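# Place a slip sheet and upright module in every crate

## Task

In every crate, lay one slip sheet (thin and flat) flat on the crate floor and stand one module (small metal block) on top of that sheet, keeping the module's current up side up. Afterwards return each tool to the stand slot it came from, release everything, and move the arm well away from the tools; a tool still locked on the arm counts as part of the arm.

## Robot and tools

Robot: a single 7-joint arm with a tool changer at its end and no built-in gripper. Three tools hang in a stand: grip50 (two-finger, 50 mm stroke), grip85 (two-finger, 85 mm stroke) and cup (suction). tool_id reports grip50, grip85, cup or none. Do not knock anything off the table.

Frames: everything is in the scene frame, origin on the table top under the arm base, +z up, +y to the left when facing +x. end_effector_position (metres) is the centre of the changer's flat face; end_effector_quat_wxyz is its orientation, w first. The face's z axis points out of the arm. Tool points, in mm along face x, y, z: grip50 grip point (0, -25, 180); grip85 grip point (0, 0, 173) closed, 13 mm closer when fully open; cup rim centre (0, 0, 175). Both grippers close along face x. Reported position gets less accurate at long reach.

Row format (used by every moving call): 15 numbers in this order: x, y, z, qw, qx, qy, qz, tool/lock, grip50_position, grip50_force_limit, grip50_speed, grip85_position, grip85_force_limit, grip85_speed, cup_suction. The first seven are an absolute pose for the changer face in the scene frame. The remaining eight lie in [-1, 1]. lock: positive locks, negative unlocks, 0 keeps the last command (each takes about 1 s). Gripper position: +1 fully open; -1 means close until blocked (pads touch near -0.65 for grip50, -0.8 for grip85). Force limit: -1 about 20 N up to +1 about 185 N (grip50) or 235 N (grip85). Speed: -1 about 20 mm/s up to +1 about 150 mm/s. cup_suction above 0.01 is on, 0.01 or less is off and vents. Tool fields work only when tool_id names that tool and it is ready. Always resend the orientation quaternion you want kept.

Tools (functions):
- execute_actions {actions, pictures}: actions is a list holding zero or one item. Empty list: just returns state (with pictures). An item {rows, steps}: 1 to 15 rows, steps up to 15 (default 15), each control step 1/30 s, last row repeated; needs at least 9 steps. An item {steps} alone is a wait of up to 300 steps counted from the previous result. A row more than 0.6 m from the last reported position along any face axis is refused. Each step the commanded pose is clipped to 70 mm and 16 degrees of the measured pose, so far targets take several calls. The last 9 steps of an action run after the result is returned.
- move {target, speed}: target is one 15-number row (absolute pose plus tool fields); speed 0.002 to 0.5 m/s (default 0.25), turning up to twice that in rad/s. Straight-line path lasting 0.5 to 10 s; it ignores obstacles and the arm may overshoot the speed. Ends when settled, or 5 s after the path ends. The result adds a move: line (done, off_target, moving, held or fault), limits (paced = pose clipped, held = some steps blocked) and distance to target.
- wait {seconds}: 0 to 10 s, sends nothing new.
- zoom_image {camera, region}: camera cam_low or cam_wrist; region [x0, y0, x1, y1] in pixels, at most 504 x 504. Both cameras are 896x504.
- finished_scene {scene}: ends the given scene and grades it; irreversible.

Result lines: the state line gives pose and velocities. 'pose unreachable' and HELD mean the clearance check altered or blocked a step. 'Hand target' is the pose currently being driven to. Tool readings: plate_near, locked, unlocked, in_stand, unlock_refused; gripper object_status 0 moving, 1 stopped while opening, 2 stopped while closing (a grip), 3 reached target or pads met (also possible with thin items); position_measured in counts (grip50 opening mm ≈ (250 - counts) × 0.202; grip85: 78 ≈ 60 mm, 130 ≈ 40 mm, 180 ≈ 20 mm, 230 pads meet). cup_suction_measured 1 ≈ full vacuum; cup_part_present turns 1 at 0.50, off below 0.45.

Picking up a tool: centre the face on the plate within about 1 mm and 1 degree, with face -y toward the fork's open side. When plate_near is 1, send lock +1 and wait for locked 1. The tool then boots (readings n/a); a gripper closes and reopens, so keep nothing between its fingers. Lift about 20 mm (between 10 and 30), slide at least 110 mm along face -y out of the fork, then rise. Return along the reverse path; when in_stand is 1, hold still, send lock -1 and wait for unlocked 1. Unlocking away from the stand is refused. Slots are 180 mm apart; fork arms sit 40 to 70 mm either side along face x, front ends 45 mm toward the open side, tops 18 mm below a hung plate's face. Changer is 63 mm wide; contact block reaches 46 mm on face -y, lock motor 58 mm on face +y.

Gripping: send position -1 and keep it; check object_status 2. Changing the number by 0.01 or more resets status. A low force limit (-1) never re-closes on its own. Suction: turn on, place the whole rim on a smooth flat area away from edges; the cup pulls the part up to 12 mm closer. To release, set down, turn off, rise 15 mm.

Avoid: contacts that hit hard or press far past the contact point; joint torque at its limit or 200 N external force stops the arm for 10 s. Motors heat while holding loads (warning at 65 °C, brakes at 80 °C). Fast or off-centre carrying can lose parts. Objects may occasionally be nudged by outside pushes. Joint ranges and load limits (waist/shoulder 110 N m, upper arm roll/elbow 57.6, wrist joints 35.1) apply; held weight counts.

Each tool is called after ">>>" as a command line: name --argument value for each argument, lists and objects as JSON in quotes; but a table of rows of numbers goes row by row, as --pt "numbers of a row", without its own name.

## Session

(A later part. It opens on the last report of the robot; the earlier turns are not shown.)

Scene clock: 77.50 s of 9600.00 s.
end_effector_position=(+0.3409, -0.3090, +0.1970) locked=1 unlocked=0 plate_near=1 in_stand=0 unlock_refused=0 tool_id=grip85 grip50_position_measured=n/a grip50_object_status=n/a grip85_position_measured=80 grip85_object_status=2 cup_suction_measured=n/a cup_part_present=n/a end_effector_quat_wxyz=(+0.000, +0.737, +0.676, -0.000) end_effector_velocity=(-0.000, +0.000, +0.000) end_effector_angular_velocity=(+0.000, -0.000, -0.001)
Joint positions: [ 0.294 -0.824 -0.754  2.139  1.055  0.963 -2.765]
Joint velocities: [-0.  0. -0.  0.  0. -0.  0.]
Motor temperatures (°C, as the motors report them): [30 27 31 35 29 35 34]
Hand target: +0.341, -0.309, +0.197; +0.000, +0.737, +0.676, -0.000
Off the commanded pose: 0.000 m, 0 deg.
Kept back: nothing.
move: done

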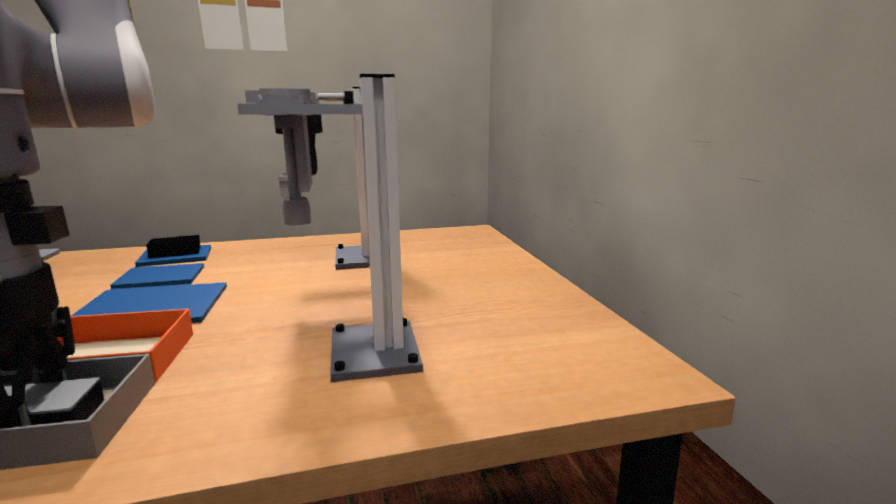

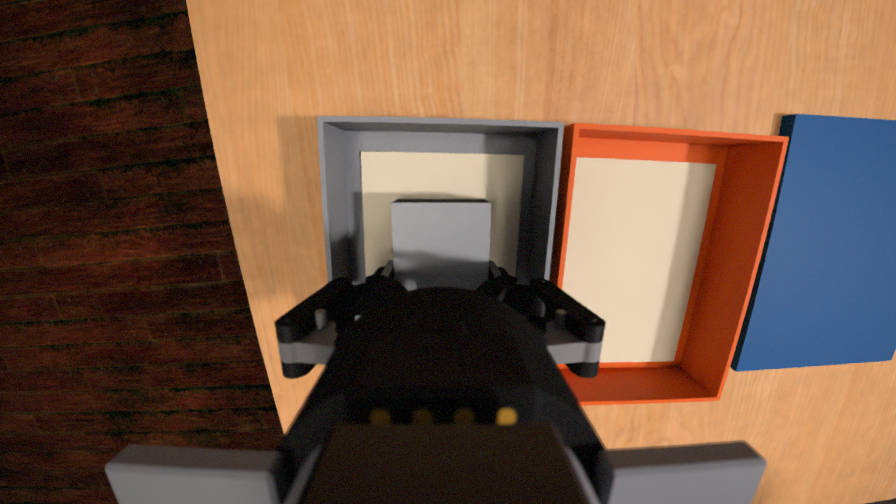

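>>> move --target '[0.341,-0.309,0.195,0,0.737,0.676,0,0,1,0,0,-1,-0.4,0,0]' --speed 0.01

>>> move --target '[0.341,-0.309,0.195,0,0.737,0.676,0,0,1,0,0,0.8,-0.4,0,0]'

>>> move --target '[0.341,-0.309,0.27,0,0.737,0.676,0,0,1,0,0,0.8,-0.4,0,0]' --speed 0.15

>>> move --target '[0.34,0.05,0.27,0,0.7,0.714,0,0,1,0,0,1,-0.4,0,0]' --speed 0.35

>>> move --target '[0.322,0.343,0.25,0,0.675,0.738,0,0,1,0,0,1,-0.4,0,0]' --speed 0.35

Scene clock: 78.57 s of 9600.00 s.
end_effector_position=(+0.3414, -0.3098, +0.1962) locked=1 unlocked=0 plate_near=1 in_stand=0 unlock_refused=0 tool_id=grip85 grip50_position_measured=n/a grip50_object_status=n/a grip85_position_measured=80 grip85_object_status=2 cup_suction_measured=n/a cup_part_present=n/a end_effector_quat_wxyz=(+0.001, +0.737, +0.676, -0.000) end_effector_velocity=(-0.000, +0.000, -0.000) end_effector_angular_velocity=(-0.000, -0.000, +0.001)
Joint positions: [ 0.289 -0.826 -0.75   2.136  1.058  0.967 -2.767]
Joint velocities: [-0.002  0.001  0.003  0.    -0.002  0.003  0.   ]
Motor temperatures (°C, as the motors report them): [30 27 31 35 29 35 34]
Hand target: +0.341, -0.309, +0.195; -0.000, +0.737, +0.676, -0.000
Off the commanded pose: 0.001 m, 0 deg.
Kept back: nothing.
move: done

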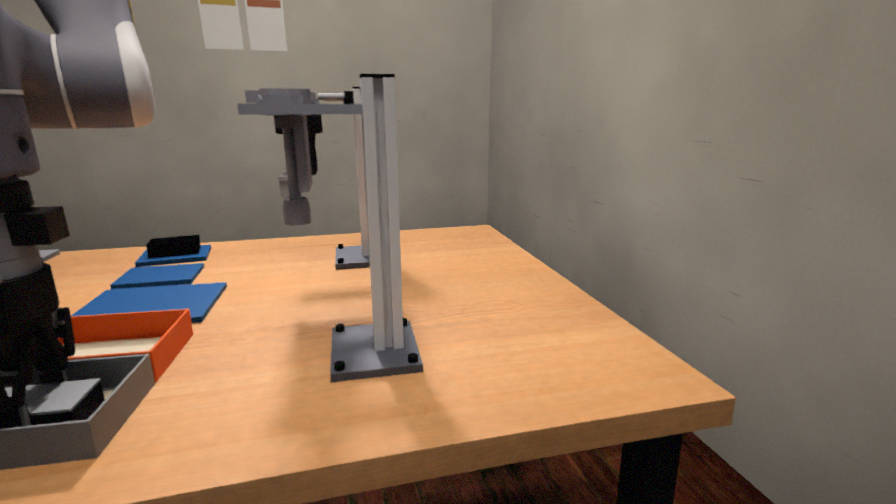

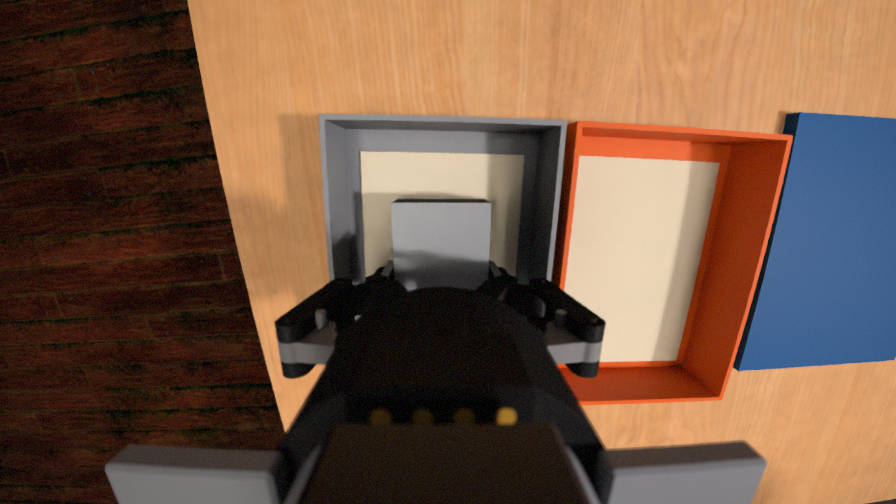

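Scene clock: 79.27 s of 9600.00 s.
end_effector_position=(+0.3410, -0.3090, +0.1951) locked=1 unlocked=0 plate_near=1 in_stand=0 unlock_refused=0 tool_id=grip85 grip50_position_measured=n/a grip50_object_status=n/a grip85_position_measured=28 grip85_object_status=3 cup_suction_measured=n/a cup_part_present=n/a end_effector_quat_wxyz=(+0.000, +0.737, +0.676, -0.000) end_effector_velocity=(+0.000, +0.000, +0.000) end_effector_angular_velocity=(+0.000, -0.000, -0.000)
Joint positions: [ 0.288 -0.827 -0.747  2.136  1.058  0.967 -2.767]
Joint velocities: [-0.  0. -0. -0.  0. -0. -0.]
Motor temperatures (°C, as the motors report them): [30 27 31 35 29 35 34]
Hand target: +0.341, -0.309, +0.195; +0.000, +0.737, +0.676, -0.000
Off the commanded pose: 0.000 m, 0 deg.
Kept back: nothing.
move: done

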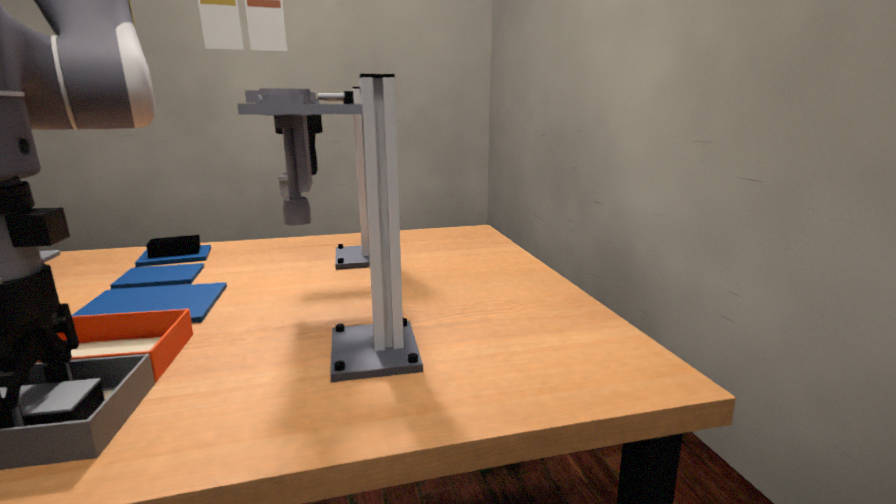

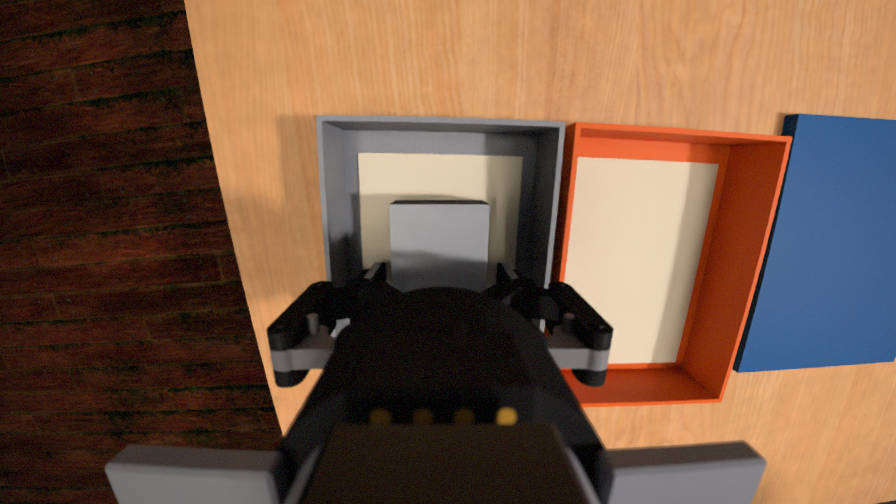

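Scene clock: 80.10 s of 9600.00 s.
end_effector_position=(+0.3410, -0.3089, +0.2699) locked=1 unlocked=0 plate_near=1 in_stand=0 unlock_refused=0 tool_id=grip85 grip50_position_measured=n/a grip50_object_status=n/a grip85_position_measured=28 grip85_object_status=3 cup_suction_measured=n/a cup_part_present=n/a end_effector_quat_wxyz=(-0.000, +0.737, +0.676, +0.000) end_effector_velocity=(-0.000, -0.000, -0.000) end_effector_angular_velocity=(-0.000, +0.000, -0.000)
Joint positions: [ 0.421 -0.626 -0.916  2.24   0.843  0.906 -2.638]
Joint velocities: [-0.001 -0.001  0.     0.     0.     0.    -0.   ]
Motor temperatures (°C, as the motors report them): [30 27 31 35 29 35 34]
Hand target: +0.341, -0.309, +0.270; -0.000, +0.737, +0.676, +0.000
Off the commanded pose: 0.000 m, 0 deg.
Kept back: nothing.
move: done

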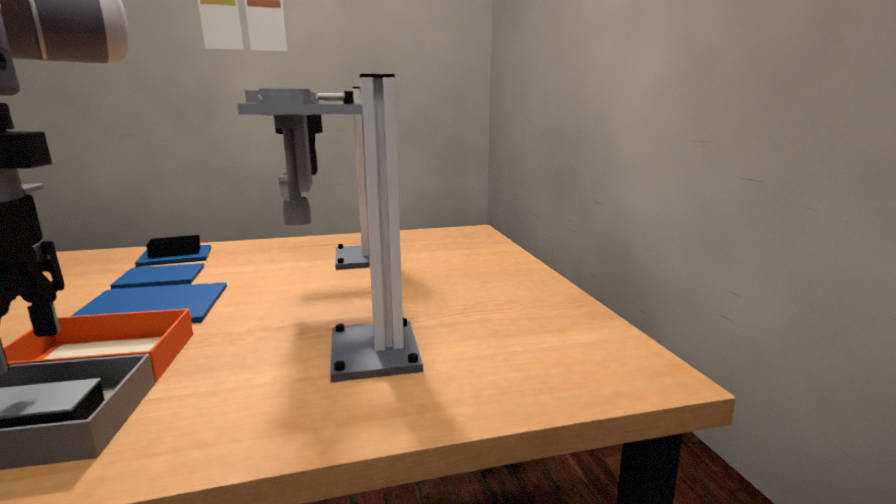

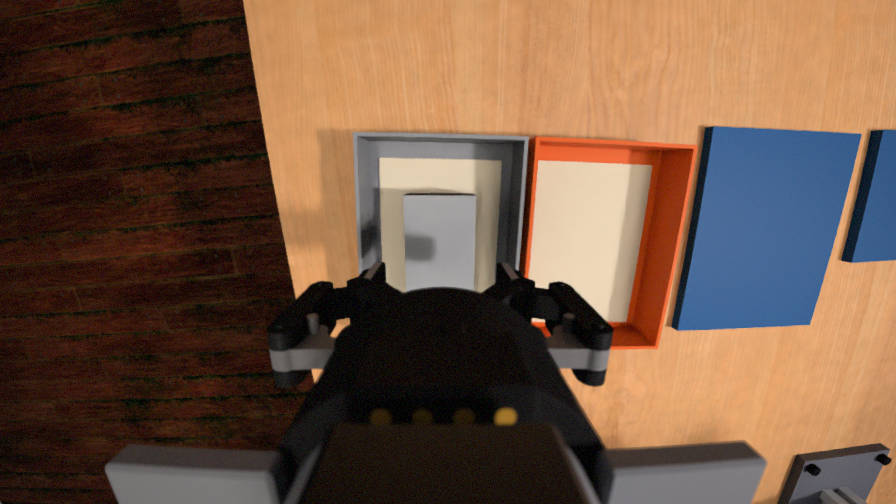

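Scene clock: 81.57 s of 9600.00 s.
end_effector_position=(+0.3399, +0.0492, +0.2699) locked=1 unlocked=0 plate_near=1 in_stand=0 unlock_refused=0 tool_id=grip85 grip50_position_measured=n/a grip50_object_status=n/a grip85_position_measured=3 grip85_object_status=3 cup_suction_measured=n/a cup_part_present=n/a end_effector_quat_wxyz=(-0.000, +0.700, +0.714, -0.000) end_effector_velocity=(+0.000, -0.001, +0.000) end_effector_angular_velocity=(-0.000, +0.000, -0.002)
Joint positions: [ 1.403 -0.421 -0.83   2.562  0.826  1.158 -1.796]
Joint velocities: [-0.002 -0.    -0.     0.    -0.001  0.     0.   ]
Motor temperatures (°C, as the motors report them): [30 27 31 35 29 35 34]
Hand target: +0.340, +0.049, +0.270; -0.000, +0.700, +0.714, -0.000
Off the commanded pose: 0.001 m, 0 deg.
Kept back: nothing.
move: done

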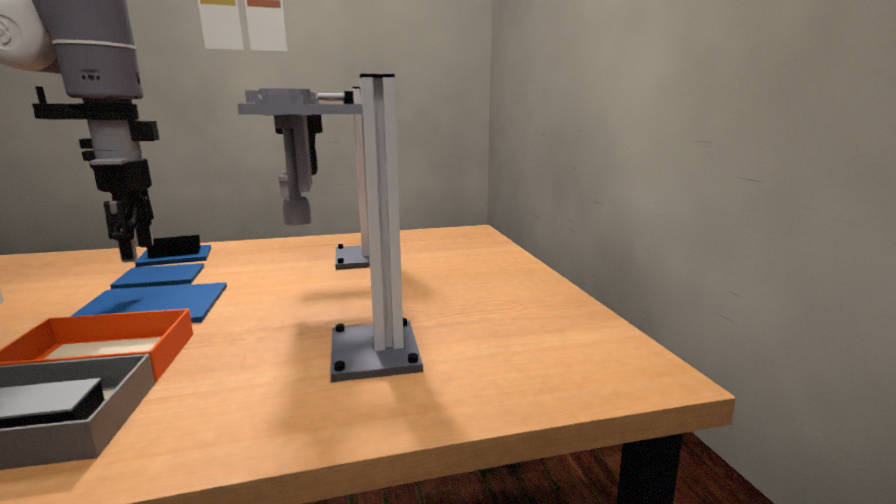

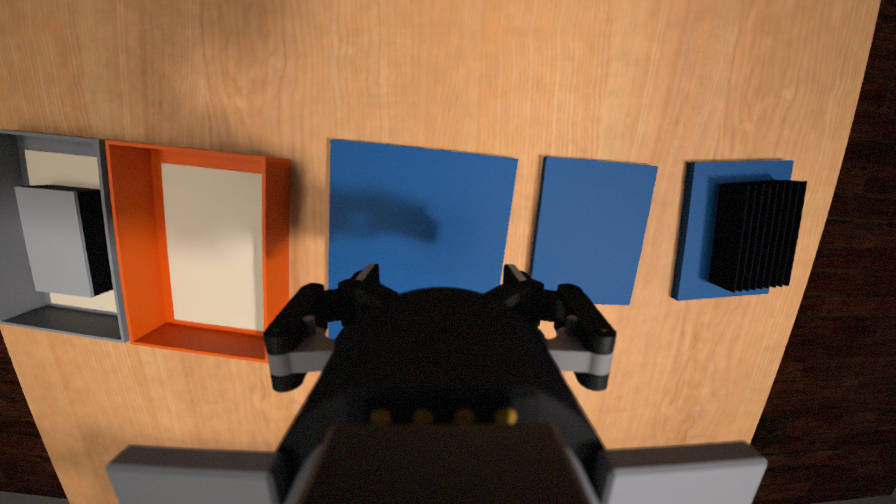

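Scene clock: 82.87 s of 9600.00 s.
end_effector_position=(+0.3225, +0.3428, +0.2500) locked=1 unlocked=0 plate_near=1 in_stand=0 unlock_refused=0 tool_id=grip85 grip50_position_measured=n/a grip50_object_status=n/a grip85_position_measured=3 grip85_object_status=3 cup_suction_measured=n/a cup_part_present=n/a end_effector_quat_wxyz=(+0.000, +0.675, +0.738, -0.000) end_effector_velocity=(-0.000, -0.000, +0.000) end_effector_angular_velocity=(+0.000, +0.000, -0.000)
Joint positions: [ 1.784 -0.637 -0.687  2.2    0.768  1.006 -1.188]
Joint velocities: [ 0.  0. -0.  0.  0. -0.  0.]
Motor temperatures (°C, as the motors report them): [30 27 31 35 29 35 34]
Hand target: +0.323, +0.343, +0.250; +0.000, +0.675, +0.738, +0.000
Off the commanded pose: 0.001 m, 0 deg.
Kept back: nothing.
move: done

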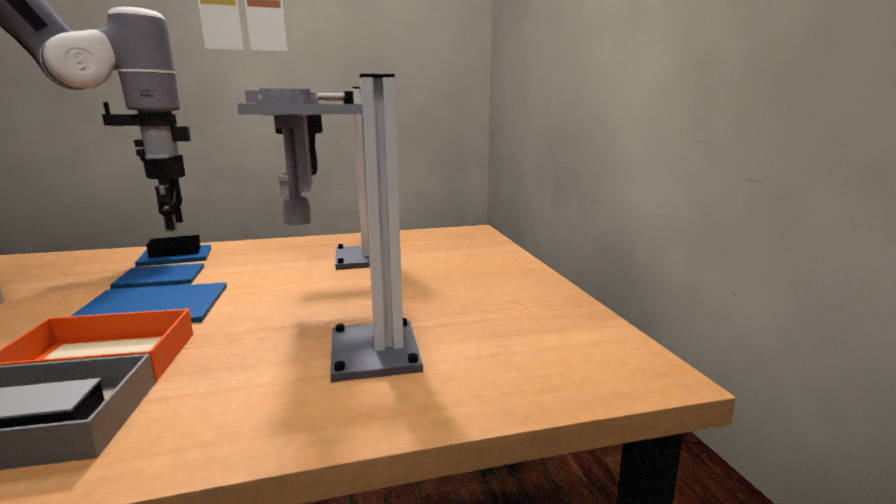

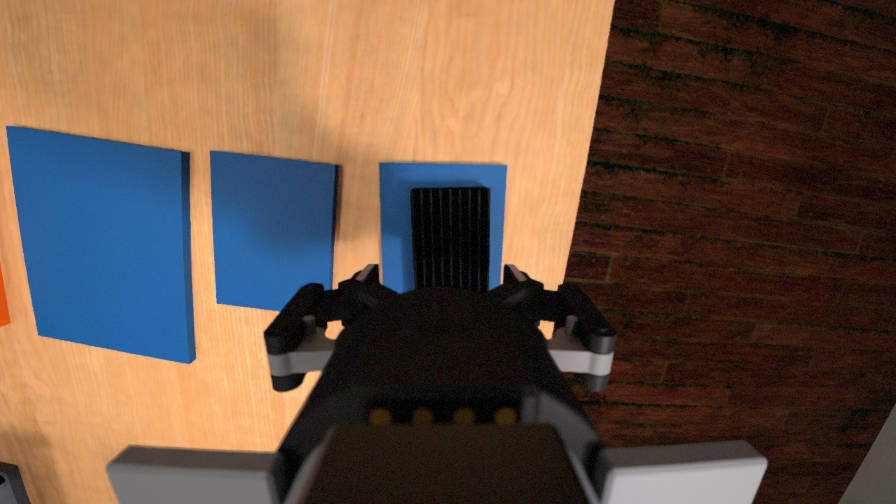

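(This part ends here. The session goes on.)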